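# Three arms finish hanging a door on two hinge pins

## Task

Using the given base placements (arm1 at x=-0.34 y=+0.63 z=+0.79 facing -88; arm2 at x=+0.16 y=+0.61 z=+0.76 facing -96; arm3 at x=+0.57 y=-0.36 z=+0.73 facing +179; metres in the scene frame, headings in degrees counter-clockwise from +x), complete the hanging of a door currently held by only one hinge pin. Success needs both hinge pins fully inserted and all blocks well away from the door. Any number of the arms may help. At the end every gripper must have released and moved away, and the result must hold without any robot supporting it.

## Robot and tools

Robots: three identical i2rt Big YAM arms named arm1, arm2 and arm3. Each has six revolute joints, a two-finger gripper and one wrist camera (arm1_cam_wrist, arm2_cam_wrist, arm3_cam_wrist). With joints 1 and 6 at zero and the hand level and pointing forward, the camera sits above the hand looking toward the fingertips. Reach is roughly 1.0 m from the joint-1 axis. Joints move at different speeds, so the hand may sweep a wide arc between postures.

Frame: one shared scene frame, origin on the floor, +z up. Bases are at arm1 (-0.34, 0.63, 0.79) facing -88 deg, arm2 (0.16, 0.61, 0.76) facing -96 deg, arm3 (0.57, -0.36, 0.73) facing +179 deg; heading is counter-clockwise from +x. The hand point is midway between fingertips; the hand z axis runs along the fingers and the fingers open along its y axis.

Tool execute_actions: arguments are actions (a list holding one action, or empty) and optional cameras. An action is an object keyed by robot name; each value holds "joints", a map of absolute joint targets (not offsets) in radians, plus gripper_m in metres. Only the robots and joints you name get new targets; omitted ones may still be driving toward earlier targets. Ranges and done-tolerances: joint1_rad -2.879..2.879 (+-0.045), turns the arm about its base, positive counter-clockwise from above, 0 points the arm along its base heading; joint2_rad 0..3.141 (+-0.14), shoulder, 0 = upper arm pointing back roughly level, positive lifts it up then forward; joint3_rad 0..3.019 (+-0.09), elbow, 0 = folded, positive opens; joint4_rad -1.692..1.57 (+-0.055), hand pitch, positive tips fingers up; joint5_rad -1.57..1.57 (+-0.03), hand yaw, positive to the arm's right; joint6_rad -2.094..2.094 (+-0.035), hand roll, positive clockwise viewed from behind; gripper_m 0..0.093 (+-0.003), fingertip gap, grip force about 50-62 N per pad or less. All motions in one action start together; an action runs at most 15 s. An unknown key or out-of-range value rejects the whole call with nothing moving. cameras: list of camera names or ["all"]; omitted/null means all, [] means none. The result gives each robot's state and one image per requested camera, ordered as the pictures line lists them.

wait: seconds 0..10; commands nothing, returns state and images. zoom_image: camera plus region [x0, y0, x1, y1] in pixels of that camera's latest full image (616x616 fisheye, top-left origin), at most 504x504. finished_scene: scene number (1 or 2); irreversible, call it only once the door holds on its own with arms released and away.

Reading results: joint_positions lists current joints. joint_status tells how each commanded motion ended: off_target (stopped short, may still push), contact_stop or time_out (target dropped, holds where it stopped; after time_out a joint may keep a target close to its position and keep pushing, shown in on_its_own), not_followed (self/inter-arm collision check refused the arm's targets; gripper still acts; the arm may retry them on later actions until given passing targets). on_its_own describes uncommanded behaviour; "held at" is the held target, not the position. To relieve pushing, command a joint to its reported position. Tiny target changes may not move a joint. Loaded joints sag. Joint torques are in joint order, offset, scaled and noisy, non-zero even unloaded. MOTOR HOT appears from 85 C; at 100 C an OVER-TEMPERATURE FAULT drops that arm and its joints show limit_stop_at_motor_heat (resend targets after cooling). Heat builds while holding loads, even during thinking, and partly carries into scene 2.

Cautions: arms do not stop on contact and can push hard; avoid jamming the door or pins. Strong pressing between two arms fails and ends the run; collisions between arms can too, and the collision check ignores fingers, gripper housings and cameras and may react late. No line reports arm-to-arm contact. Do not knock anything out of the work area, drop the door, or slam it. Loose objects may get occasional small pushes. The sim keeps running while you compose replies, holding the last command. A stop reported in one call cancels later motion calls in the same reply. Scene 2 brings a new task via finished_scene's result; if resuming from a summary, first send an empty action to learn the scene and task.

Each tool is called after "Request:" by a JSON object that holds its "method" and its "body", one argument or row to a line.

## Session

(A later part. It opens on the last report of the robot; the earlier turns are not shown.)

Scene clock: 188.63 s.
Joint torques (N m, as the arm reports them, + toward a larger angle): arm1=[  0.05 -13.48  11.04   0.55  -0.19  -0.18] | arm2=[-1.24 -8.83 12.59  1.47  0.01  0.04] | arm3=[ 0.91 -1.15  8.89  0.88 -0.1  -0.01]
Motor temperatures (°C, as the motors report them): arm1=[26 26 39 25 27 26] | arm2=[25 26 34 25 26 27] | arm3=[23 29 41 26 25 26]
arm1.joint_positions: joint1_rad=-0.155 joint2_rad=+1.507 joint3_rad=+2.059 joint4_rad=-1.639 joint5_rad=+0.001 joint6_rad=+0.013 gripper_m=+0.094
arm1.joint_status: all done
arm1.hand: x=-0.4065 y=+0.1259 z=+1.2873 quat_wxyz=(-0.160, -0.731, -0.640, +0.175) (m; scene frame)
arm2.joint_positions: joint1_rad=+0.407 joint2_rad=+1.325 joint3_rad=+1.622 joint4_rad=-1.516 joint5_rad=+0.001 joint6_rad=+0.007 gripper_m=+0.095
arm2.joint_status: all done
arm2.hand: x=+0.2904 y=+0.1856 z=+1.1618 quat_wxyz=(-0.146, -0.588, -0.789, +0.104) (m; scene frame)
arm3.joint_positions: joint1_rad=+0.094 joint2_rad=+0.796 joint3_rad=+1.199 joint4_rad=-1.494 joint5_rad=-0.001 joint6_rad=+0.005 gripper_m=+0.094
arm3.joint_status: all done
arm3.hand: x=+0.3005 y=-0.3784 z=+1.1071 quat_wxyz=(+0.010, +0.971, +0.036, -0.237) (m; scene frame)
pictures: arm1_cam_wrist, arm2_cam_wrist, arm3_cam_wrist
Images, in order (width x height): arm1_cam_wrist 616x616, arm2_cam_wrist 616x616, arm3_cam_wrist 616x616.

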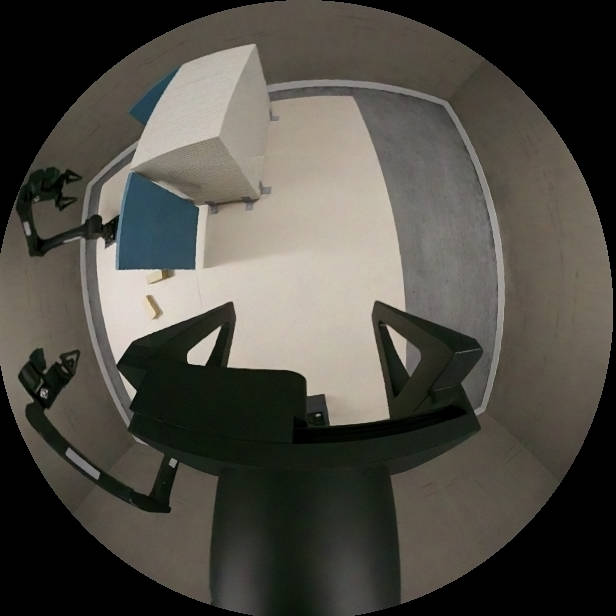

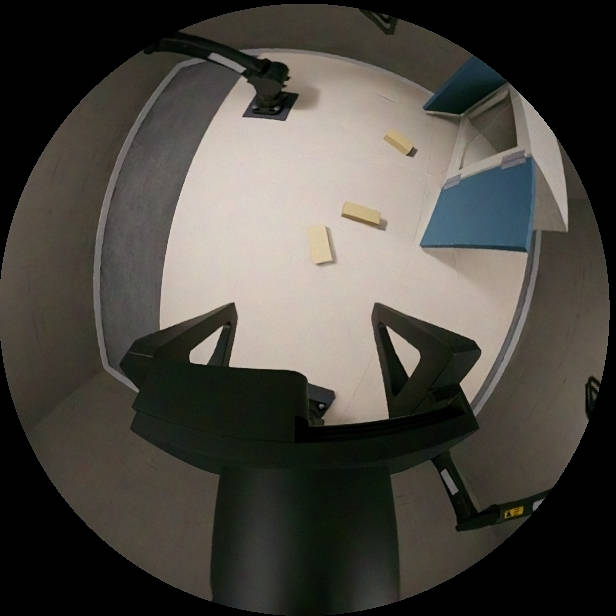

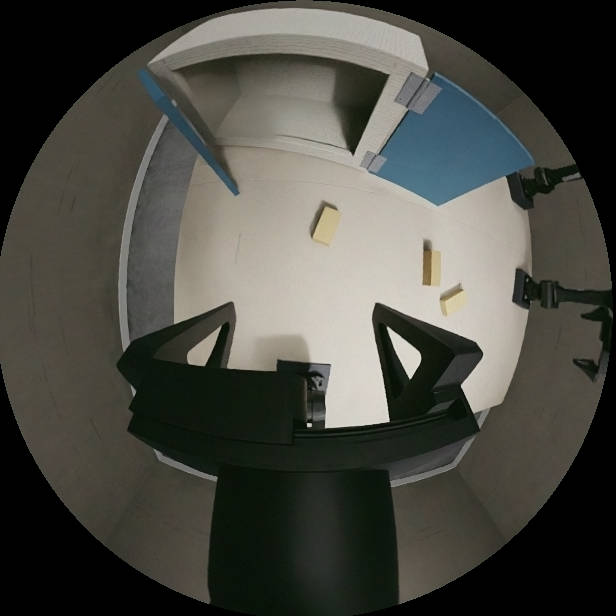

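Request:
{"method": "zoom_image", "body": {
  "camera": "arm3_cam_wrist",
  "region": [180, 60, 420, 290]
}}

Request:
{"method": "zoom_image", "body": {
  "camera": "arm2_cam_wrist",
  "region": [300, 60, 540, 290]
}}

Request:
{"method": "zoom_image", "body": {
  "camera": "arm1_cam_wrist",
  "region": [110, 90, 330, 330]
}}

Region (180, 60, 420, 290) of arm3_cam_wrist's 616x616 image, scaled by 2.100, with more detail than that image has; it fills the top 483 rows of this view, and the rest is white.

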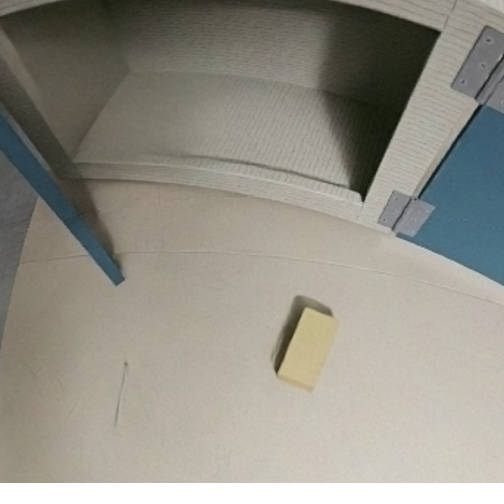

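Region (300, 60, 540, 290) of arm2_cam_wrist's 616x616 image, scaled by 2.100, with more detail than that image has; it fills the top 483 rows of this view, and the rest is white.

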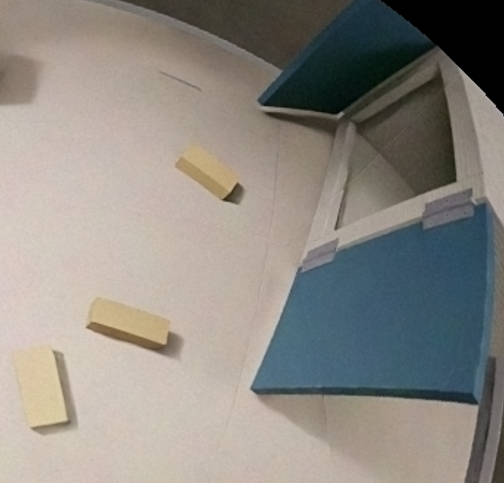

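Region (110, 90, 330, 330) of arm1_cam_wrist's 616x616 image, scaled by 2.100, with more detail than that image has; it fills the left 462 columns of this view, and the rest is white.

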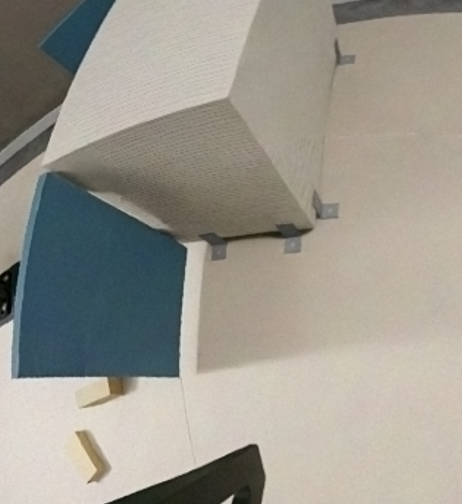

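Request:
{"method": "execute_actions", "body": {
  "actions": [
    {"arm3":{"joints":{"joint1_rad":0.53,"joint2_rad":1.5,"joint3_rad":1.16,"joint4_rad":-1.22,"joint6_rad":0.45,"gripper_m":0.05}},"arm2":{"joints":{"joint1_rad":0,"joint2_rad":0.6,"joint3_rad":1.3,"joint4_rad":-1.3}},"arm1":{"joints":{"joint2_rad":0.6,"joint3_rad":1.3,"joint4_rad":-1.3}}}
  ],
  "cameras": ["arm3_cam_wrist"]
}}

Scene clock: 215.53 s.
Joint torques (N m, as the arm reports them, + toward a larger angle): arm1=[ 0.17  1.6   7.95  2.16 -0.19 -0.18] | arm2=[-1.2   1.29  8.78  2.62 -0.02  0.05] | arm3=[ 0.56 -9.89  8.82  0.96 -0.07  0.1 ]
Motor temperatures (°C, as the motors report them): arm1=[26 26 39 25 27 26] | arm2=[25 27 36 25 26 27] | arm3=[23 27 38 26 25 26]
arm1.joint_positions: joint1_rad=-0.155 joint2_rad=+0.595 joint3_rad=+1.295 joint4_rad=-1.322 joint5_rad=+0.001 joint6_rad=+0.013 gripper_m=+0.094
arm1.joint_status: all done
arm1.hand: x=-0.3752 y=+0.3906 z=+1.2952 quat_wxyz=(-0.305, -0.671, -0.587, +0.336) (m; scene frame)
arm2.joint_positions: joint1_rad=+0.006 joint2_rad=+0.597 joint3_rad=+1.305 joint4_rad=-1.325 joint5_rad=+0.001 joint6_rad=+0.007 gripper_m=+0.095
arm2.joint_status: all done
arm2.hand: x=+0.1345 y=+0.3761 z=+1.2696 quat_wxyz=(-0.312, -0.662, -0.590, +0.340) (m; scene frame)
arm3.joint_positions: joint1_rad=+0.530 joint2_rad=+1.506 joint3_rad=+1.153 joint4_rad=-1.230 joint5_rad=-0.001 joint6_rad=+0.442 gripper_m=+0.050
arm3.joint_status: all done
arm3.hand: x=+0.2036 y=-0.5638 z=+0.8617 quat_wxyz=(-0.003, +0.999, +0.036, +0.005) (m; scene frame)
pictures: arm3_cam_wrist
Images, in order (width x height): arm3_cam_wrist 616x616.

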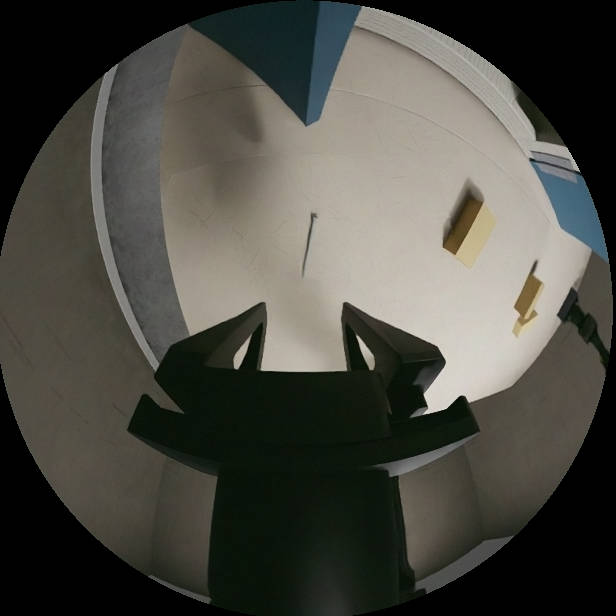

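Request:
{"method": "execute_actions", "body": {
  "actions": [
    {"arm3":{"joints":{"joint1_rad":0.506,"joint2_rad":1.647,"joint3_rad":1.05,"joint4_rad":-0.97,"joint6_rad":0.6,"gripper_m":0.035}}}
  ],
  "cameras": ["arm3_cam_wrist"]
}}

Scene clock: 227.50 s.
Joint torques (N m, as the arm reports them, + toward a larger angle): arm1=[ 0.25  1.54  7.9   2.17 -0.19 -0.19] | arm2=[-1.1   1.86  8.84  2.6   0.02  0.05] | arm3=[ -0.98 -12.02   7.86   0.81  -0.05   0.13]
Motor temperatures (°C, as the motors report them): arm1=[26 25 37 25 27 26] | arm2=[25 26 35 25 26 27] | arm3=[23 28 38 26 25 26]
arm1.joint_positions: joint1_rad=-0.155 joint2_rad=+0.595 joint3_rad=+1.295 joint4_rad=-1.322 joint5_rad=+0.001 joint6_rad=+0.013 gripper_m=+0.094
arm1.joint_status: not commanded
arm1.hand: x=-0.3752 y=+0.3906 z=+1.2952 quat_wxyz=(-0.305, -0.671, -0.587, +0.336) (m; scene frame)
arm2.joint_positions: joint1_rad=+0.006 joint2_rad=+0.597 joint3_rad=+1.305 joint4_rad=-1.325 joint5_rad=+0.001 joint6_rad=+0.007 gripper_m=+0.095
arm2.joint_status: not commanded
arm2.hand: x=+0.1345 y=+0.3761 z=+1.2696 quat_wxyz=(-0.312, -0.662, -0.590, +0.340) (m; scene frame)
arm3.joint_positions: joint1_rad=+0.520 joint2_rad=+1.663 joint3_rad=+1.041 joint4_rad=-0.983 joint5_rad=-0.001 joint6_rad=+0.592 gripper_m=+0.035
arm3.joint_status: all done
arm3.hand: x=+0.1967 y=-0.5631 z=+0.7596 quat_wxyz=(-0.009, +0.999, -0.044, +0.015) (m; scene frame)
pictures: arm3_cam_wrist
Images, in order (width x height): arm3_cam_wrist 616x616.

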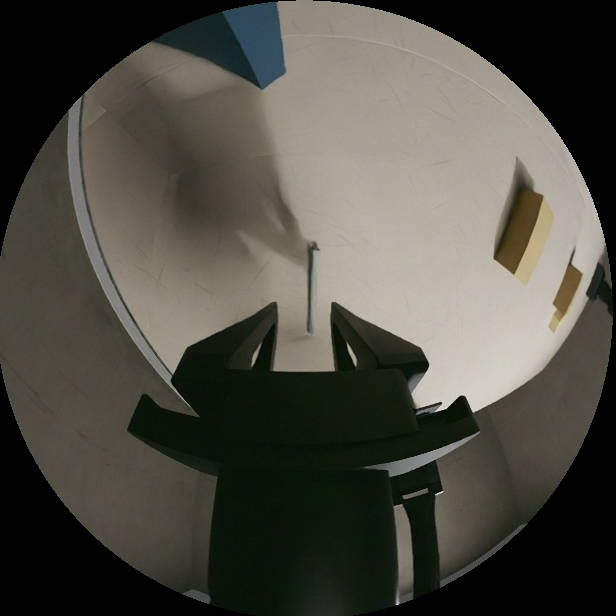

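Request:
{"method": "execute_actions", "body": {
  "actions": [
    {"arm3":{"joints":{"joint1_rad":0.49,"joint2_rad":1.72,"joint3_rad":1.045,"joint4_rad":-0.92,"gripper_m":0.03}}}
  ],
  "cameras": ["arm3_cam_wrist"]
}}

Scene clock: 236.70 s.
Joint torques (N m, as the arm reports them, + toward a larger angle): arm1=[ 0.22  1.61  7.85  2.17 -0.2  -0.18] | arm2=[-1.33  1.83  8.8   2.53  0.    0.02] | arm3=[ -0.71 -10.41   7.35   0.9   -0.06   0.14]
Motor temperatures (°C, as the motors report them): arm1=[26 25 37 25 27 26] | arm2=[25 26 34 25 26 27] | arm3=[23 29 37 26 25 26]
arm1.joint_positions: joint1_rad=-0.155 joint2_rad=+0.595 joint3_rad=+1.295 joint4_rad=-1.322 joint5_rad=+0.001 joint6_rad=+0.013 gripper_m=+0.094
arm1.joint_status: not commanded
arm1.hand: x=-0.3752 y=+0.3906 z=+1.2952 quat_wxyz=(-0.305, -0.671, -0.587, +0.336) (m; scene frame)
arm2.joint_positions: joint1_rad=+0.006 joint2_rad=+0.597 joint3_rad=+1.305 joint4_rad=-1.325 joint5_rad=+0.001 joint6_rad=+0.007 gripper_m=+0.095
arm2.joint_status: not commanded
arm2.hand: x=+0.1345 y=+0.3761 z=+1.2696 quat_wxyz=(-0.312, -0.662, -0.590, +0.340) (m; scene frame)
arm3.joint_positions: joint1_rad=+0.502 joint2_rad=+1.713 joint3_rad=+1.041 joint4_rad=-0.932 joint5_rad=-0.001 joint6_rad=+0.592 gripper_m=+0.030
arm3.joint_status: all done
arm3.hand: x=+0.1868 y=-0.5596 z=+0.7389 quat_wxyz=(-0.009, +0.998, -0.053, +0.015) (m; scene frame)
pictures: arm3_cam_wrist
Images, in order (width x height): arm3_cam_wrist 616x616.

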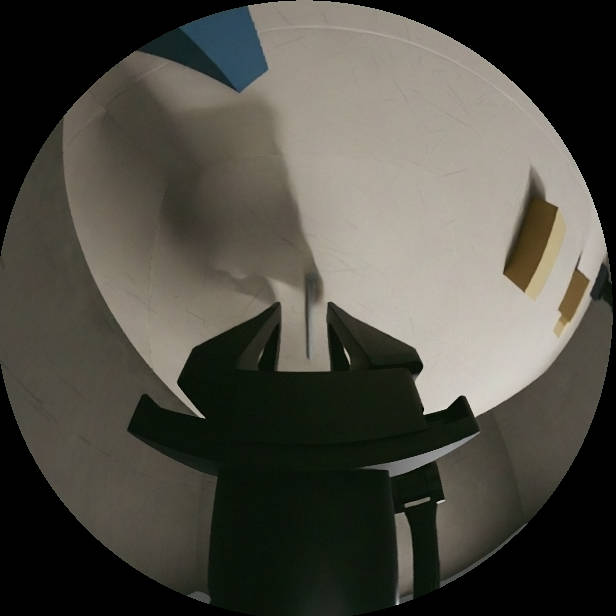

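Request:
{"method": "execute_actions", "body": {
  "actions": [
    {"arm3":{"joints":{"joint2_rad":1.75,"joint4_rad":-0.895}}}
  ],
  "cameras": ["arm3_cam_wrist"]
}}

Request:
{"method": "zoom_image", "body": {
  "camera": "arm3_cam_wrist",
  "region": [250, 250, 370, 380]
}}

Scene clock: 241.93 s.
Joint torques (N m, as the arm reports them, + toward a larger angle): arm1=[ 0.3   1.72  7.84  2.19 -0.2  -0.18] | arm2=[-0.72  1.83  8.88  2.57  0.01  0.03] | arm3=[-0.95 -9.84  7.25  0.83 -0.06  0.11]
Motor temperatures (°C, as the motors report them): arm1=[26 25 37 25 27 26] | arm2=[25 26 34 25 26 27] | arm3=[23 29 37 26 25 26]
arm1.joint_positions: joint1_rad=-0.155 joint2_rad=+0.595 joint3_rad=+1.295 joint4_rad=-1.322 joint5_rad=+0.001 joint6_rad=+0.013 gripper_m=+0.094
arm1.joint_status: not commanded
arm1.hand: x=-0.3752 y=+0.3906 z=+1.2952 quat_wxyz=(-0.305, -0.671, -0.587, +0.336) (m; scene frame)
arm2.joint_positions: joint1_rad=+0.006 joint2_rad=+0.597 joint3_rad=+1.305 joint4_rad=-1.325 joint5_rad=+0.001 joint6_rad=+0.007 gripper_m=+0.095
arm2.joint_status: not commanded
arm2.hand: x=+0.1345 y=+0.3761 z=+1.2696 quat_wxyz=(-0.312, -0.662, -0.590, +0.340) (m; scene frame)
arm3.joint_positions: joint1_rad=+0.502 joint2_rad=+1.729 joint3_rad=+1.041 joint4_rad=-0.905 joint5_rad=-0.001 joint6_rad=+0.593 gripper_m=+0.030
arm3.joint_status: all done
arm3.hand: x=+0.1828 y=-0.5618 z=+0.7318 quat_wxyz=(-0.006, +0.999, -0.053, +0.010) (m; scene frame)
pictures: arm3_cam_wrist
Images, in order (width x height): arm3_cam_wrist 616x616.

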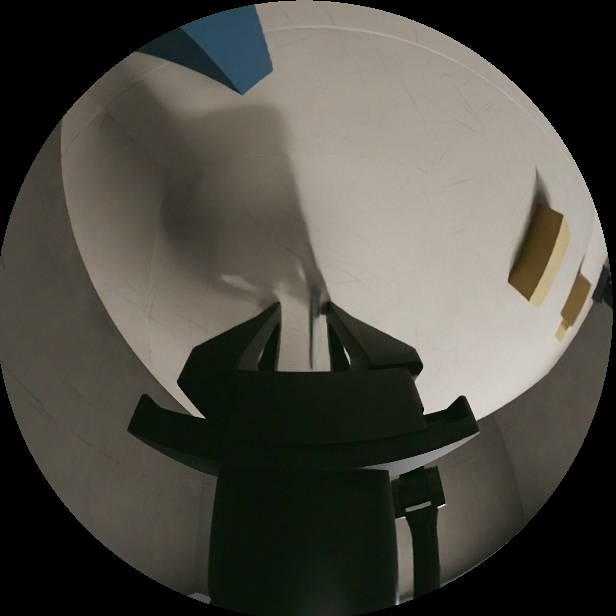

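Region (250, 250, 370, 380) of arm3_cam_wrist's 616x616 image, scaled by 3.877, with more detail than that image has; it fills the left 465 columns of this view, and the rest is white.

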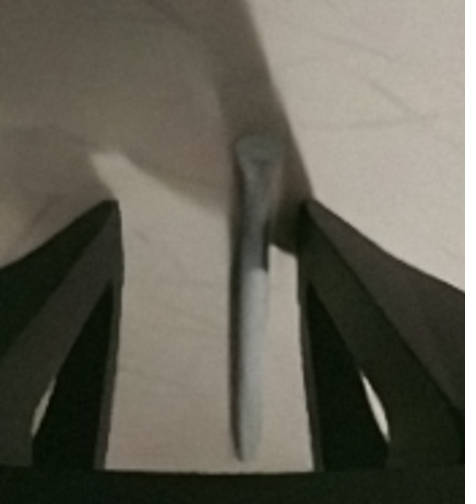

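Request:
{"method": "execute_actions", "body": {
  "actions": [
    {"arm3":{"joints":{"gripper_m":0.0}}}
  ],
  "cameras": ["arm3_cam_wrist"]
}}

Scene clock: 245.60 s.
Joint torques (N m, as the arm reports them, + toward a larger angle): arm1=[ 0.24  1.6   7.87  2.16 -0.19 -0.18] | arm2=[-0.92  1.71  8.85  2.56  0.02  0.02] | arm3=[ -0.97 -10.18   7.23   0.67  -0.04   0.12]
Motor temperatures (°C, as the motors report them): arm1=[26 25 36 25 27 26] | arm2=[25 26 34 25 26 27] | arm3=[23 29 37 26 25 26]
arm1.joint_positions: joint1_rad=-0.155 joint2_rad=+0.595 joint3_rad=+1.295 joint4_rad=-1.322 joint5_rad=+0.001 joint6_rad=+0.013 gripper_m=+0.094
arm1.joint_status: not commanded
arm1.hand: x=-0.3752 y=+0.3906 z=+1.2952 quat_wxyz=(-0.305, -0.671, -0.587, +0.336) (m; scene frame)
arm2.joint_positions: joint1_rad=+0.006 joint2_rad=+0.597 joint3_rad=+1.305 joint4_rad=-1.325 joint5_rad=+0.001 joint6_rad=+0.007 gripper_m=+0.095
arm2.joint_status: not commanded
arm2.hand: x=+0.1345 y=+0.3761 z=+1.2696 quat_wxyz=(-0.312, -0.662, -0.590, +0.340) (m; scene frame)
arm3.joint_positions: joint1_rad=+0.502 joint2_rad=+1.730 joint3_rad=+1.041 joint4_rad=-0.905 joint5_rad=-0.001 joint6_rad=+0.594 gripper_m=+0.002
arm3.joint_status: all done
arm3.hand: x=+0.1828 y=-0.5618 z=+0.7316 quat_wxyz=(-0.006, +0.998, -0.054, +0.010) (m; scene frame)
pictures: arm3_cam_wrist
Images, in order (width x height): arm3_cam_wrist 616x616.

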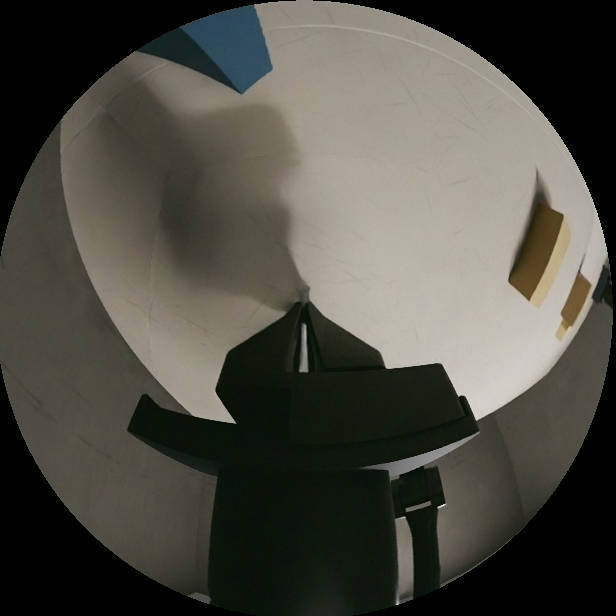

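Request:
{"method": "execute_actions", "body": {
  "actions": [
    {"arm3":{"joints":{"gripper_m":0.02,"joint2_rad":1.775,"joint4_rad":-0.885}}}
  ],
  "cameras": []
}}

Request:
{"method": "execute_actions", "body": {
  "actions": [
    {"arm3":{"joints":{"gripper_m":0.0}}}
  ],
  "cameras": ["arm3_cam_wrist"]
}}

Request:
{"method": "zoom_image", "body": {
  "camera": "arm3_cam_wrist",
  "region": [250, 250, 370, 380]
}}

Scene clock: 252.27 s.
Joint torques (N m, as the arm reports them, + toward a larger angle): arm1=[ 0.2   1.54  7.85  2.18 -0.2  -0.19] | arm2=[-1.08  1.65  8.77  2.45 -0.01  0.02] | arm3=[-0.61 -8.37  7.32  0.97 -0.08  0.12]
Motor temperatures (°C, as the motors report them): arm1=[26 25 36 25 27 26] | arm2=[25 26 34 25 26 27] | arm3=[23 29 36 26 25 26]
arm1.joint_positions: joint1_rad=-0.155 joint2_rad=+0.595 joint3_rad=+1.295 joint4_rad=-1.322 joint5_rad=+0.001 joint6_rad=+0.013 gripper_m=+0.094
arm1.joint_status: not commanded
arm1.hand: x=-0.3752 y=+0.3906 z=+1.2952 quat_wxyz=(-0.305, -0.671, -0.587, +0.336) (m; scene frame)
arm2.joint_positions: joint1_rad=+0.006 joint2_rad=+0.597 joint3_rad=+1.305 joint4_rad=-1.325 joint5_rad=+0.001 joint6_rad=+0.007 gripper_m=+0.095
arm2.joint_status: not commanded
arm2.hand: x=+0.1345 y=+0.3761 z=+1.2696 quat_wxyz=(-0.312, -0.662, -0.590, +0.340) (m; scene frame)
arm3.joint_positions: joint1_rad=+0.502 joint2_rad=+1.731 joint3_rad=+1.041 joint4_rad=-0.902 joint5_rad=+0.000 joint6_rad=+0.594 gripper_m=+0.020
arm3.joint_status: all done
arm3.hand: x=+0.1820 y=-0.5617 z=+0.7313 quat_wxyz=(-0.006, +0.998, -0.054, +0.009) (m; scene frame)
pictures: none
No camera images: the call's "cameras" was empty. Leave "cameras" out to get every camera's image.

Scene clock: 252.73 s.
Joint torques (N m, as the arm reports them, + toward a larger angle): arm1=[ 0.28  1.54  7.86  2.17 -0.19 -0.18] | arm2=[-1.55  1.53  8.79  2.66 -0.01  0.04] | arm3=[-0.53 -8.12  7.23  0.78 -0.01  0.11]
Motor temperatures (°C, as the motors report them): arm1=[26 25 36 25 27 26] | arm2=[25 26 34 25 26 27] | arm3=[23 29 36 26 25 26]
arm1.joint_positions: joint1_rad=-0.155 joint2_rad=+0.595 joint3_rad=+1.295 joint4_rad=-1.322 joint5_rad=+0.001 joint6_rad=+0.013 gripper_m=+0.094
arm1.joint_status: not commanded
arm1.hand: x=-0.3752 y=+0.3906 z=+1.2952 quat_wxyz=(-0.305, -0.671, -0.587, +0.336) (m; scene frame)
arm2.joint_positions: joint1_rad=+0.006 joint2_rad=+0.597 joint3_rad=+1.305 joint4_rad=-1.325 joint5_rad=+0.001 joint6_rad=+0.007 gripper_m=+0.095
arm2.joint_status: not commanded
arm2.hand: x=+0.1345 y=+0.3761 z=+1.2696 quat_wxyz=(-0.312, -0.662, -0.590, +0.340) (m; scene frame)
arm3.joint_positions: joint1_rad=+0.502 joint2_rad=+1.732 joint3_rad=+1.041 joint4_rad=-0.895 joint5_rad=-0.002 joint6_rad=+0.594 gripper_m=+0.002
arm3.joint_status: all done
arm3.hand: x=+0.1808 y=-0.5627 z=+0.7308 quat_wxyz=(-0.004, +0.999, -0.054, +0.007) (m; scene frame)
pictures: arm3_cam_wrist
Images, in order (width x height): arm3_cam_wrist 616x616.

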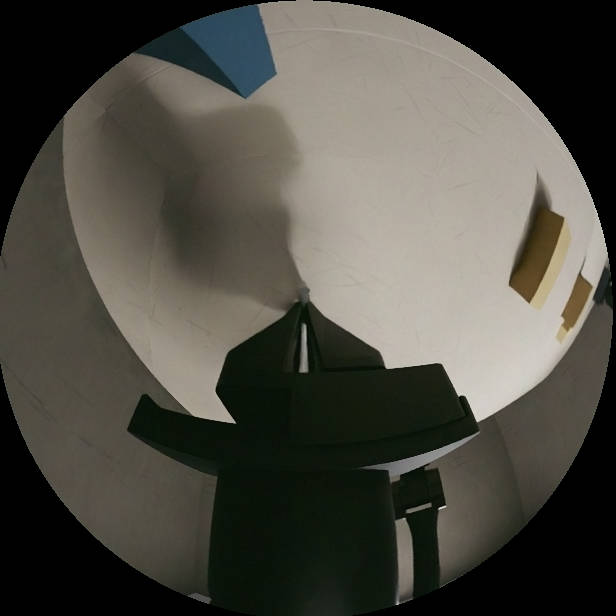

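Region (250, 250, 370, 380) of arm3_cam_wrist's 616x616 image, scaled by 3.877, with more detail than that image has; it fills the left 465 columns of this view, and the rest is white.

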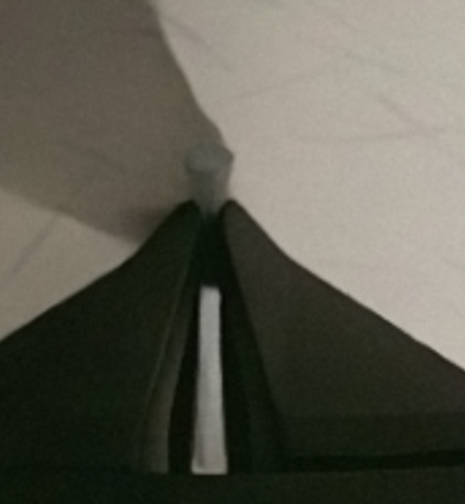

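Request:
{"method": "execute_actions", "body": {
  "actions": [
    {"arm3":{"joints":{"joint2_rad":1.5,"joint3_rad":1.15,"joint4_rad":-1.22}}}
  ],
  "cameras": ["arm3_cam_wrist"]
}}

Scene clock: 256.87 s.
Joint torques (N m, as the arm reports them, + toward a larger angle): arm1=[ 0.17  1.58  7.87  2.17 -0.2  -0.19] | arm2=[-1.5   1.7   8.82  2.57  0.02  0.02] | arm3=[-0.64 -9.22 10.61  0.02  0.    0.11]
Motor temperatures (°C, as the motors report them): arm1=[26 25 36 25 27 26] | arm2=[25 26 34 25 26 27] | arm3=[23 29 37 26 25 26]
arm1.joint_positions: joint1_rad=-0.155 joint2_rad=+0.595 joint3_rad=+1.295 joint4_rad=-1.322 joint5_rad=+0.001 joint6_rad=+0.013 gripper_m=+0.094
arm1.joint_status: not commanded
arm1.hand: x=-0.3752 y=+0.3906 z=+1.2952 quat_wxyz=(-0.305, -0.671, -0.587, +0.336) (m; scene frame)
arm2.joint_positions: joint1_rad=+0.006 joint2_rad=+0.597 joint3_rad=+1.305 joint4_rad=-1.325 joint5_rad=+0.001 joint6_rad=+0.007 gripper_m=+0.095
arm2.joint_status: not commanded
arm2.hand: x=+0.1345 y=+0.3761 z=+1.2696 quat_wxyz=(-0.312, -0.662, -0.590, +0.340) (m; scene frame)
arm3.joint_positions: joint1_rad=+0.502 joint2_rad=+1.486 joint3_rad=+1.120 joint4_rad=-1.209 joint5_rad=-0.002 joint6_rad=+0.594 gripper_m=+0.002
arm3.joint_status: all done
arm3.hand: x=+0.2046 y=-0.5502 z=+0.8577 quat_wxyz=(-0.001, +0.999, -0.054, +0.003) (m; scene frame)
pictures: arm3_cam_wrist
Images, in order (width x height): arm3_cam_wrist 616x616.

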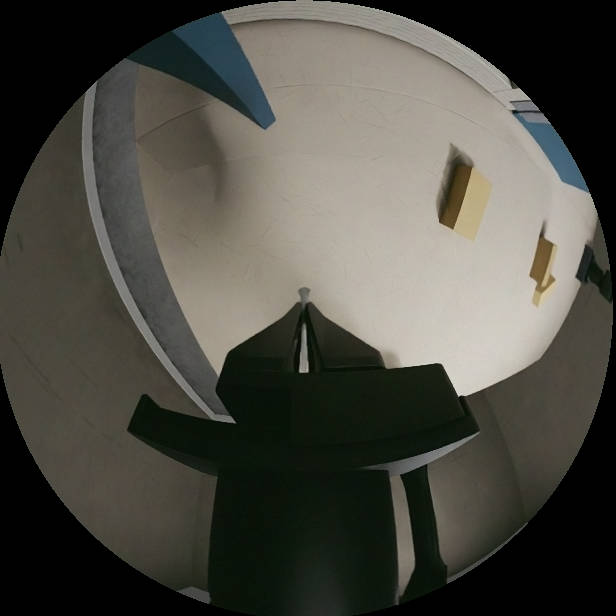

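Request:
{"method": "execute_actions", "body": {
  "actions": [
    {"arm3":{"joints":{"joint1_rad":-0.22,"joint2_rad":1.1,"joint3_rad":0.8,"joint4_rad":-1.0,"joint6_rad":0.0}}}
  ],
  "cameras": []
}}

Request:
{"method": "execute_actions", "body": {
  "actions": [
    {"arm3":{"joints":{"joint2_rad":1.38,"joint3_rad":0.5,"joint4_rad":0.88}}}
  ],
  "cameras": ["arm3_cam_wrist"]
}}

Scene clock: 271.30 s.
Joint torques (N m, as the arm reports them, + toward a larger angle): arm1=[ 0.19  1.58  7.83  2.2  -0.19 -0.19] | arm2=[-1.21  1.47  8.82  2.5   0.01  0.02] | arm3=[-0.53 -5.31  8.56  1.45 -0.11 -0.02]
Motor temperatures (°C, as the motors report them): arm1=[26 25 36 25 27 26] | arm2=[25 26 34 25 26 27] | arm3=[23 29 39 26 25 26]
arm1.joint_positions: joint1_rad=-0.155 joint2_rad=+0.595 joint3_rad=+1.295 joint4_rad=-1.322 joint5_rad=+0.001 joint6_rad=+0.013 gripper_m=+0.094
arm1.joint_status: not commanded
arm1.hand: x=-0.3752 y=+0.3906 z=+1.2952 quat_wxyz=(-0.305, -0.671, -0.587, +0.336) (m; scene frame)
arm2.joint_positions: joint1_rad=+0.006 joint2_rad=+0.597 joint3_rad=+1.305 joint4_rad=-1.325 joint5_rad=+0.001 joint6_rad=+0.007 gripper_m=+0.095
arm2.joint_status: not commanded
arm2.hand: x=+0.1345 y=+0.3761 z=+1.2696 quat_wxyz=(-0.312, -0.662, -0.590, +0.340) (m; scene frame)
arm3.joint_positions: joint1_rad=-0.212 joint2_rad=+1.100 joint3_rad=+0.803 joint4_rad=-1.016 joint5_rad=-0.001 joint6_rad=+0.008 gripper_m=+0.002
arm3.joint_status: all done
arm3.hand: x=+0.2403 y=-0.2808 z=+0.8762 quat_wxyz=(-0.014, +0.985, -0.116, -0.128) (m; scene frame)
pictures: none
No camera images: the call's "cameras" was empty. Leave "cameras" out to get every camera's image.

Scene clock: 273.27 s.
Joint torques (N m, as the arm reports them, + toward a larger angle): arm1=[ 0.24  1.68  7.84  2.2  -0.18 -0.18] | arm2=[-0.7   1.48  8.69  2.6   0.    0.01] | arm3=[-0.49 -6.53  7.25  2.62 -0.11 -0.03]
Motor temperatures (°C, as the motors report them): arm1=[26 24 36 25 27 26] | arm2=[25 26 34 25 26 27] | arm3=[23 29 38 26 25 26]
arm1.joint_positions: joint1_rad=-0.155 joint2_rad=+0.595 joint3_rad=+1.295 joint4_rad=-1.322 joint5_rad=+0.001 joint6_rad=+0.013 gripper_m=+0.094
arm1.joint_status: not commanded
arm1.hand: x=-0.3752 y=+0.3906 z=+1.2952 quat_wxyz=(-0.305, -0.671, -0.587, +0.336) (m; scene frame)
arm2.joint_positions: joint1_rad=+0.006 joint2_rad=+0.597 joint3_rad=+1.305 joint4_rad=-1.325 joint5_rad=+0.001 joint6_rad=+0.007 gripper_m=+0.095
arm2.joint_status: not commanded
arm2.hand: x=+0.1345 y=+0.3761 z=+1.2696 quat_wxyz=(-0.312, -0.662, -0.590, +0.340) (m; scene frame)
arm3.joint_positions: joint1_rad=-0.212 joint2_rad=+1.372 joint3_rad=+0.499 joint4_rad=+0.857 joint5_rad=-0.001 joint6_rad=+0.007 gripper_m=+0.003
arm3.joint_status: all done
arm3.hand: x=+0.0779 y=-0.2433 z=+0.9453 quat_wxyz=(-0.077, +0.708, -0.083, -0.697) (m; scene frame)
pictures: arm3_cam_wrist
Images, in order (width x height): arm3_cam_wrist 616x616.

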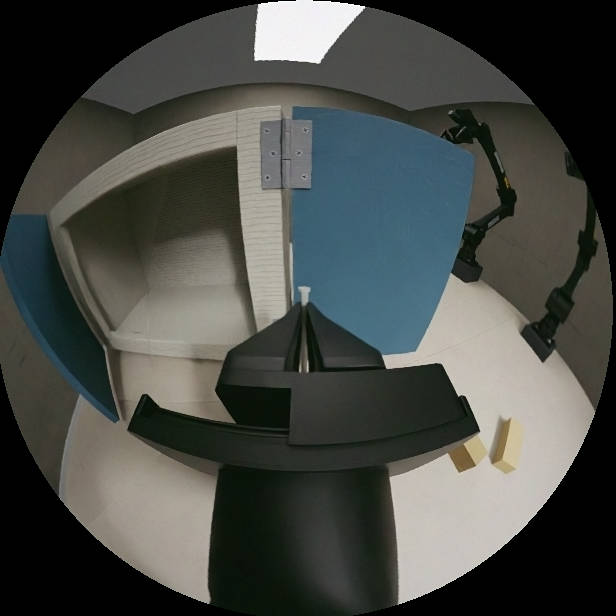

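Request:
{"method": "execute_actions", "body": {
  "actions": [
    {"arm3":{"joints":{"joint1_rad":-0.175}},"arm2":{"joints":{"joint1_rad":0.2,"joint2_rad":1.75,"joint3_rad":2.16,"joint4_rad":-1.3,"joint5_rad":0.5}}}
  ],
  "cameras": ["arm2_cam_wrist","arm3_cam_wrist"]
}}

Scene clock: 292.83 s.
Joint torques (N m, as the arm reports them, + toward a larger angle): arm1=[ 0.13  1.54  7.83  2.16 -0.19 -0.18] | arm2=[  0.49 -16.21  15.05   1.79   0.51   0.09] | arm3=[ 1.06 -6.09  7.26  2.56 -0.11 -0.02]
Motor temperatures (°C, as the motors report them): arm1=[26 24 36 25 27 26] | arm2=[25 26 35 25 26 27] | arm3=[23 28 37 27 25 26]
arm1.joint_positions: joint1_rad=-0.155 joint2_rad=+0.595 joint3_rad=+1.295 joint4_rad=-1.322 joint5_rad=+0.001 joint6_rad=+0.013 gripper_m=+0.094
arm1.joint_status: not commanded
arm1.hand: x=-0.3752 y=+0.3906 z=+1.2952 quat_wxyz=(-0.305, -0.671, -0.587, +0.336) (m; scene frame)
arm2.joint_positions: joint1_rad=+0.192 joint2_rad=+1.756 joint3_rad=+2.106 joint4_rad=-1.316 joint5_rad=+0.497 joint6_rad=+0.007 gripper_m=+0.095
arm2.joint_status: all done
arm2.hand: x=+0.1308 y=-0.0379 z=+1.2024 quat_wxyz=(-0.059, -0.684, -0.627, +0.368) (m; scene frame)
arm3.joint_positions: joint1_rad=-0.187 joint2_rad=+1.372 joint3_rad=+0.499 joint4_rad=+0.857 joint5_rad=-0.001 joint6_rad=+0.007 gripper_m=+0.003
arm3.joint_status: all done
arm3.hand: x=+0.0752 y=-0.2553 z=+0.9453 quat_wxyz=(-0.069, +0.709, -0.074, -0.698) (m; scene frame)
pictures: arm2_cam_wrist, arm3_cam_wrist
Images, in order (width x height): arm2_cam_wrist 616x616, arm3_cam_wrist 616x616.

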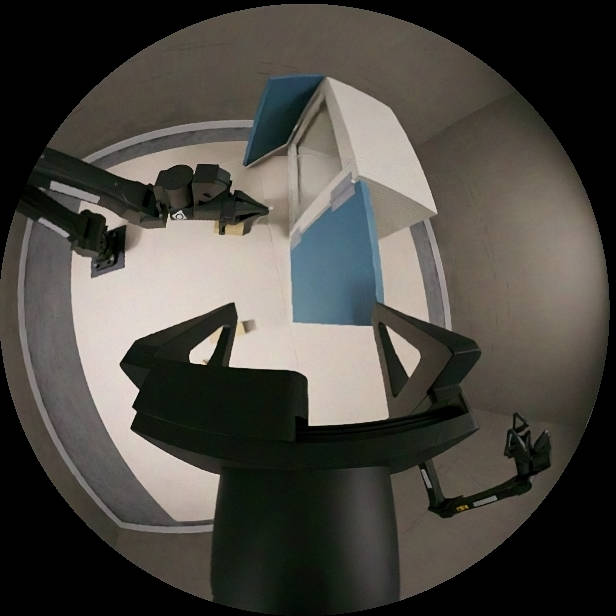

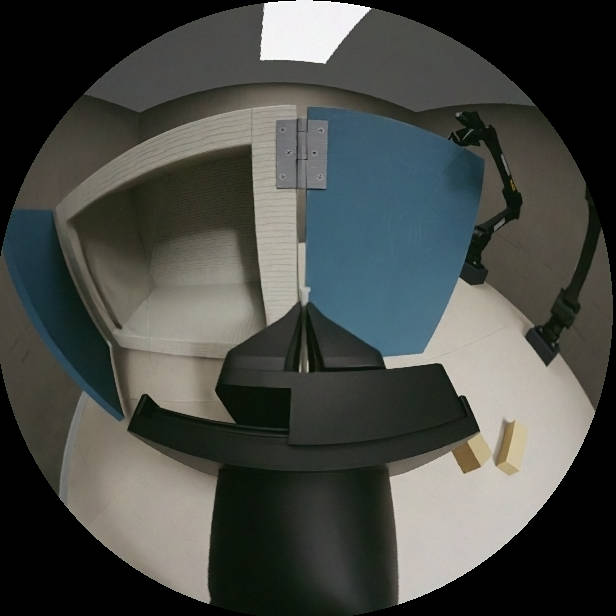

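Request:
{"method": "execute_actions", "body": {
  "actions": [
    {"arm3":{"joints":{"joint2_rad":1.62,"joint3_rad":0.75,"joint4_rad":0.89}}}
  ],
  "cameras": ["arm2_cam_wrist","arm3_cam_wrist"]
}}

Request:
{"method": "zoom_image", "body": {
  "camera": "arm2_cam_wrist",
  "region": [230, 170, 350, 270]
}}

Scene clock: 305.27 s.
Joint torques (N m, as the arm reports them, + toward a larger angle): arm1=[ 0.15  1.49  7.84  2.17 -0.19 -0.18] | arm2=[  0.   -16.37  14.99   1.85   0.51   0.08] | arm3=[  0.95 -10.33  10.21   2.4   -0.09  -0.03]
Motor temperatures (°C, as the motors report them): arm1=[26 24 36 25 27 26] | arm2=[25 28 38 25 26 27] | arm3=[23 28 37 27 25 26]
arm1.joint_positions: joint1_rad=-0.155 joint2_rad=+0.595 joint3_rad=+1.295 joint4_rad=-1.322 joint5_rad=+0.001 joint6_rad=+0.013 gripper_m=+0.094
arm1.joint_status: not commanded
arm1.hand: x=-0.3752 y=+0.3906 z=+1.2952 quat_wxyz=(-0.305, -0.671, -0.587, +0.336) (m; scene frame)
arm2.joint_positions: joint1_rad=+0.192 joint2_rad=+1.756 joint3_rad=+2.106 joint4_rad=-1.316 joint5_rad=+0.497 joint6_rad=+0.007 gripper_m=+0.095
arm2.joint_status: not commanded
arm2.hand: x=+0.1308 y=-0.0379 z=+1.2024 quat_wxyz=(-0.059, -0.684, -0.627, +0.368) (m; scene frame)
arm3.joint_positions: joint1_rad=-0.187 joint2_rad=+1.616 joint3_rad=+0.712 joint4_rad=+0.870 joint5_rad=-0.001 joint6_rad=+0.007 gripper_m=+0.003
arm3.joint_status: all done
arm3.hand: x=-0.0067 y=-0.2384 z=+0.9238 quat_wxyz=(-0.068, +0.715, -0.075, -0.691) (m; scene frame)
pictures: arm2_cam_wrist, arm3_cam_wrist
Images, in order (width x height): arm2_cam_wrist 616x616, arm3_cam_wrist 616x616.

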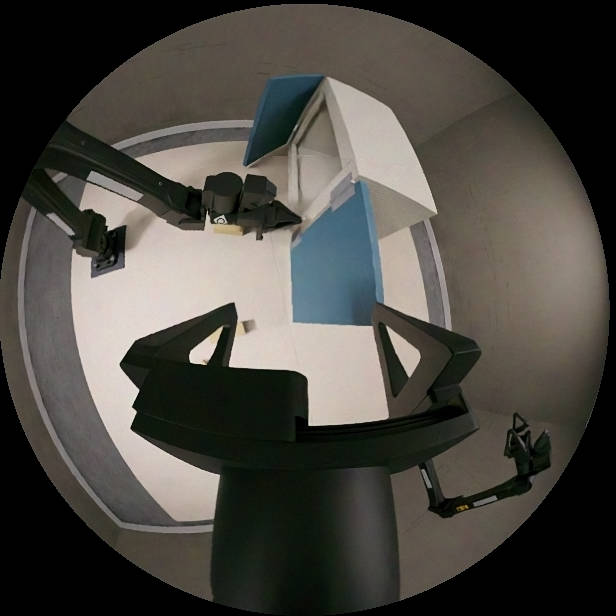

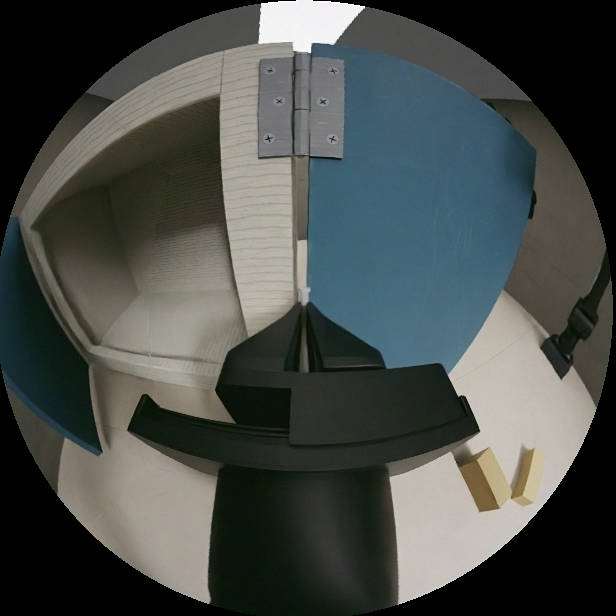

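Region (230, 170, 350, 270) of arm2_cam_wrist's 616x616 image, scaled by 4.200, with more detail than that image has.

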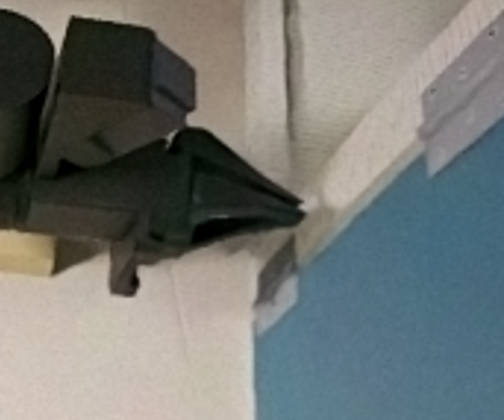

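Request:
{"method": "execute_actions", "body": {
  "actions": [
    {"arm2":{"joints":{"joint1_rad":0.3,"joint5_rad":0.8,"gripper_m":0.0,"joint2_rad":1.6,"joint3_rad":1.8,"joint4_rad":-0.8}}}
  ],
  "cameras": ["arm2_cam_wrist"]
}}

Request:
{"method": "execute_actions", "body": {
  "actions": [
    {"arm2":{"joints":{"joint2_rad":1.6,"joint3_rad":1.3,"joint4_rad":-0.2}}}
  ],
  "cameras": ["arm2_cam_wrist"]
}}

Scene clock: 324.20 s.
Joint torques (N m, as the arm reports them, + toward a larger angle): arm1=[ 0.15  1.7   7.85  2.17 -0.2  -0.17] | arm2=[ -1.08 -13.82  11.45   2.58   0.54   0.05] | arm3=[  1.07 -10.41  10.12   2.33  -0.09  -0.04]
Motor temperatures (°C, as the motors report them): arm1=[26 24 36 25 27 26] | arm2=[25 29 40 25 26 27] | arm3=[23 29 39 27 25 26]
arm1.joint_positions: joint1_rad=-0.155 joint2_rad=+0.595 joint3_rad=+1.295 joint4_rad=-1.322 joint5_rad=+0.001 joint6_rad=+0.013 gripper_m=+0.094
arm1.joint_status: not commanded
arm1.hand: x=-0.3752 y=+0.3906 z=+1.2952 quat_wxyz=(-0.305, -0.671, -0.587, +0.336) (m; scene frame)
arm2.joint_positions: joint1_rad=+0.311 joint2_rad=+1.597 joint3_rad=+1.798 joint4_rad=-0.827 joint5_rad=+0.797 joint6_rad=+0.006 gripper_m=+0.001
arm2.joint_status: all done
arm2.hand: x=+0.1653 y=-0.0311 z=+1.2362 quat_wxyz=(-0.112, -0.659, -0.520, +0.532) (m; scene frame)
arm3.joint_positions: joint1_rad=-0.187 joint2_rad=+1.616 joint3_rad=+0.712 joint4_rad=+0.870 joint5_rad=-0.001 joint6_rad=+0.007 gripper_m=+0.003
arm3.joint_status: not commanded
arm3.hand: x=-0.0067 y=-0.2384 z=+0.9238 quat_wxyz=(-0.068, +0.715, -0.075, -0.691) (m; scene frame)
pictures: arm2_cam_wrist
Images, in order (width x height): arm2_cam_wrist 616x616.

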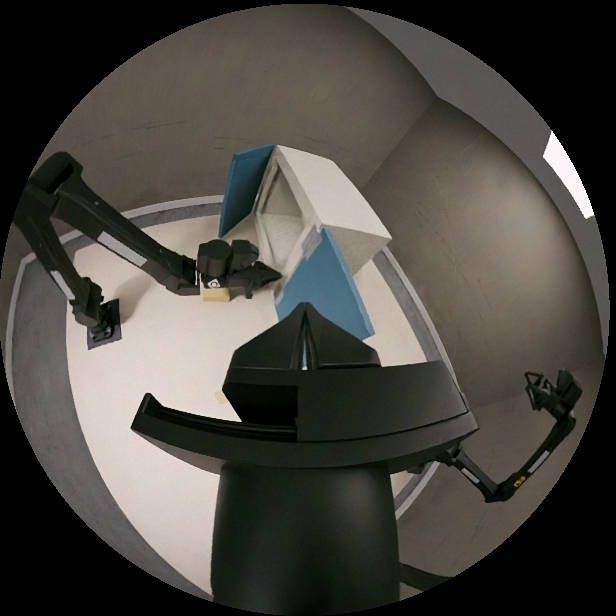

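Scene clock: 325.60 s.
Joint torques (N m, as the arm reports them, + toward a larger angle): arm1=[ 0.22  1.7   7.86  2.16 -0.19 -0.19] | arm2=[ -1.55 -13.81  11.31   2.56   0.46   0.07] | arm3=[  1.34 -10.16  10.14   2.66  -0.11  -0.05]
Motor temperatures (°C, as the motors report them): arm1=[26 24 36 25 27 26] | arm2=[25 29 39 25 26 27] | arm3=[23 29 40 27 25 26]
arm1.joint_positions: joint1_rad=-0.155 joint2_rad=+0.595 joint3_rad=+1.295 joint4_rad=-1.322 joint5_rad=+0.001 joint6_rad=+0.013 gripper_m=+0.094
arm1.joint_status: not commanded
arm1.hand: x=-0.3752 y=+0.3906 z=+1.2952 quat_wxyz=(-0.305, -0.671, -0.587, +0.336) (m; scene frame)
arm2.joint_positions: joint1_rad=+0.311 joint2_rad=+1.601 joint3_rad=+1.296 joint4_rad=-0.228 joint5_rad=+0.797 joint6_rad=+0.006 gripper_m=+0.001
arm2.joint_status: all done
arm2.hand: x=+0.1667 y=-0.0335 z=+1.0605 quat_wxyz=(-0.147, -0.658, -0.494, +0.549) (m; scene frame)
arm3.joint_positions: joint1_rad=-0.187 joint2_rad=+1.616 joint3_rad=+0.712 joint4_rad=+0.870 joint5_rad=-0.001 joint6_rad=+0.007 gripper_m=+0.003
arm3.joint_status: not commanded
arm3.hand: x=-0.0067 y=-0.2384 z=+0.9238 quat_wxyz=(-0.068, +0.715, -0.075, -0.691) (m; scene frame)
pictures: arm2_cam_wrist
Images, in order (width x height): arm2_cam_wrist 616x616.

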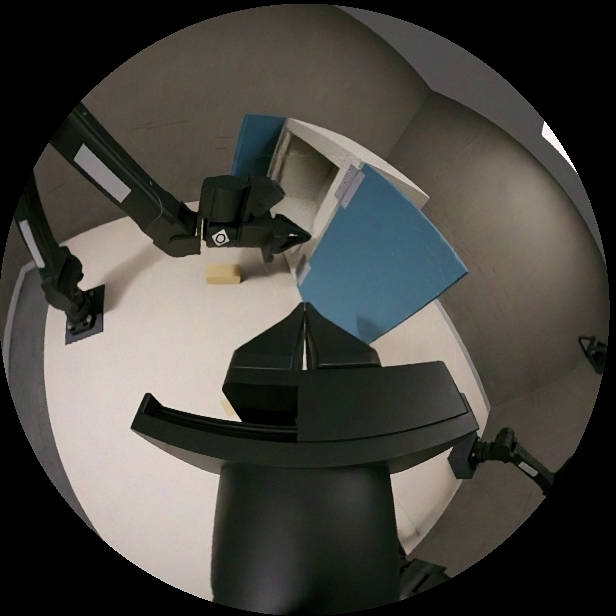

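Request:
{"method": "zoom_image", "body": {
  "camera": "arm2_cam_wrist",
  "region": [260, 160, 380, 300]
}}

Region (260, 160, 380, 300) of arm2_cam_wrist's 616x616 image, scaled by 3.600, with more detail than that image has; it fills the left 432 columns of this view, and the rest is white.

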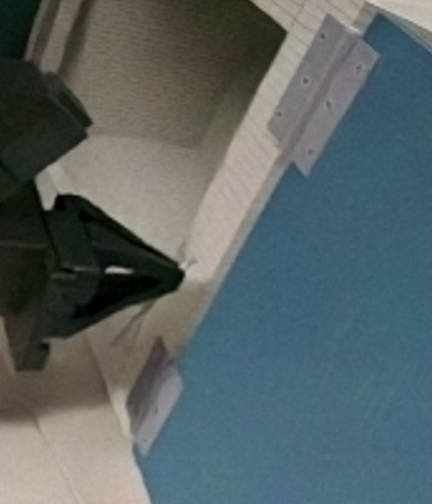

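Request:
{"method": "execute_actions", "body": {
  "actions": [
    {"arm3":{"joints":{"joint2_rad":1.735,"joint3_rad":0.785,"joint4_rad":1.07}}}
  ],
  "cameras": ["arm2_cam_wrist","arm3_cam_wrist"]
}}

Request:
{"method": "zoom_image", "body": {
  "camera": "arm2_cam_wrist",
  "region": [260, 160, 380, 300]
}}

Scene clock: 344.50 s.
Joint torques (N m, as the arm reports them, + toward a larger angle): arm1=[ 0.07  1.52  7.86  2.21 -0.2  -0.18] | arm2=[ -1.35 -13.91  11.31   2.6    0.47   0.07] | arm3=[  1.2  -10.75   9.1    2.65  -0.1   -0.04]
Motor temperatures (°C, as the motors report them): arm1=[26 24 37 25 27 26] | arm2=[25 29 38 25 26 27] | arm3=[23 30 41 27 25 26]
arm1.joint_positions: joint1_rad=-0.155 joint2_rad=+0.595 joint3_rad=+1.295 joint4_rad=-1.322 joint5_rad=+0.001 joint6_rad=+0.013 gripper_m=+0.094
arm1.joint_status: not commanded
arm1.hand: x=-0.3752 y=+0.3906 z=+1.2952 quat_wxyz=(-0.305, -0.671, -0.587, +0.336) (m; scene frame)
arm2.joint_positions: joint1_rad=+0.311 joint2_rad=+1.601 joint3_rad=+1.296 joint4_rad=-0.228 joint5_rad=+0.797 joint6_rad=+0.006 gripper_m=+0.001
arm2.joint_status: not commanded
arm2.hand: x=+0.1667 y=-0.0335 z=+1.0605 quat_wxyz=(-0.147, -0.658, -0.494, +0.549) (m; scene frame)
arm3.joint_positions: joint1_rad=-0.187 joint2_rad=+1.734 joint3_rad=+0.753 joint4_rad=+1.048 joint5_rad=-0.001 joint6_rad=+0.007 gripper_m=+0.003
arm3.joint_status: all done
arm3.hand: x=-0.0257 y=-0.2345 z=+0.9188 quat_wxyz=(-0.071, +0.679, -0.071, -0.727) (m; scene frame)
pictures: arm2_cam_wrist, arm3_cam_wrist
Images, in order (width x height): arm2_cam_wrist 616x616, arm3_cam_wrist 616x616.

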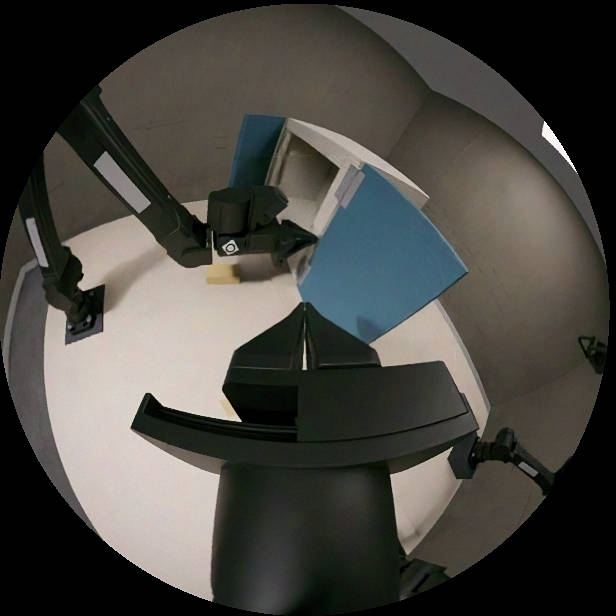

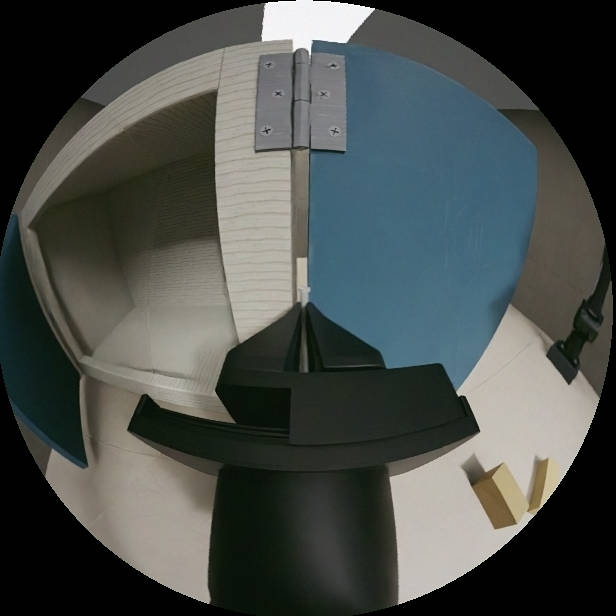

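Region (260, 160, 380, 300) of arm2_cam_wrist's 616x616 image, scaled by 3.600, with more detail than that image has; it fills the left 432 columns of this view, and the rest is white.

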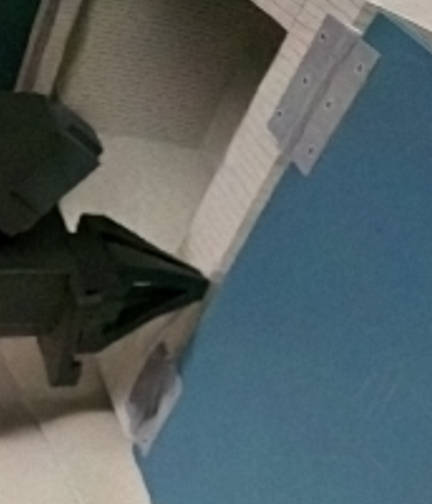

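Request:
{"method": "zoom_image", "body": {
  "camera": "arm2_cam_wrist",
  "region": [280, 225, 335, 295]
}}

Region (280, 225, 335, 295) of arm2_cam_wrist's 616x616 image, scaled by 7.200, with more detail than that image has; it fills the left 396 columns of this view, and the rest is white.

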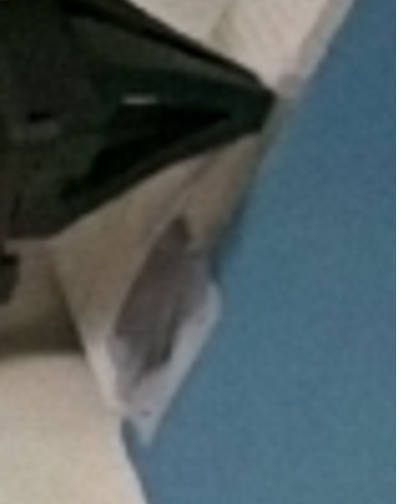

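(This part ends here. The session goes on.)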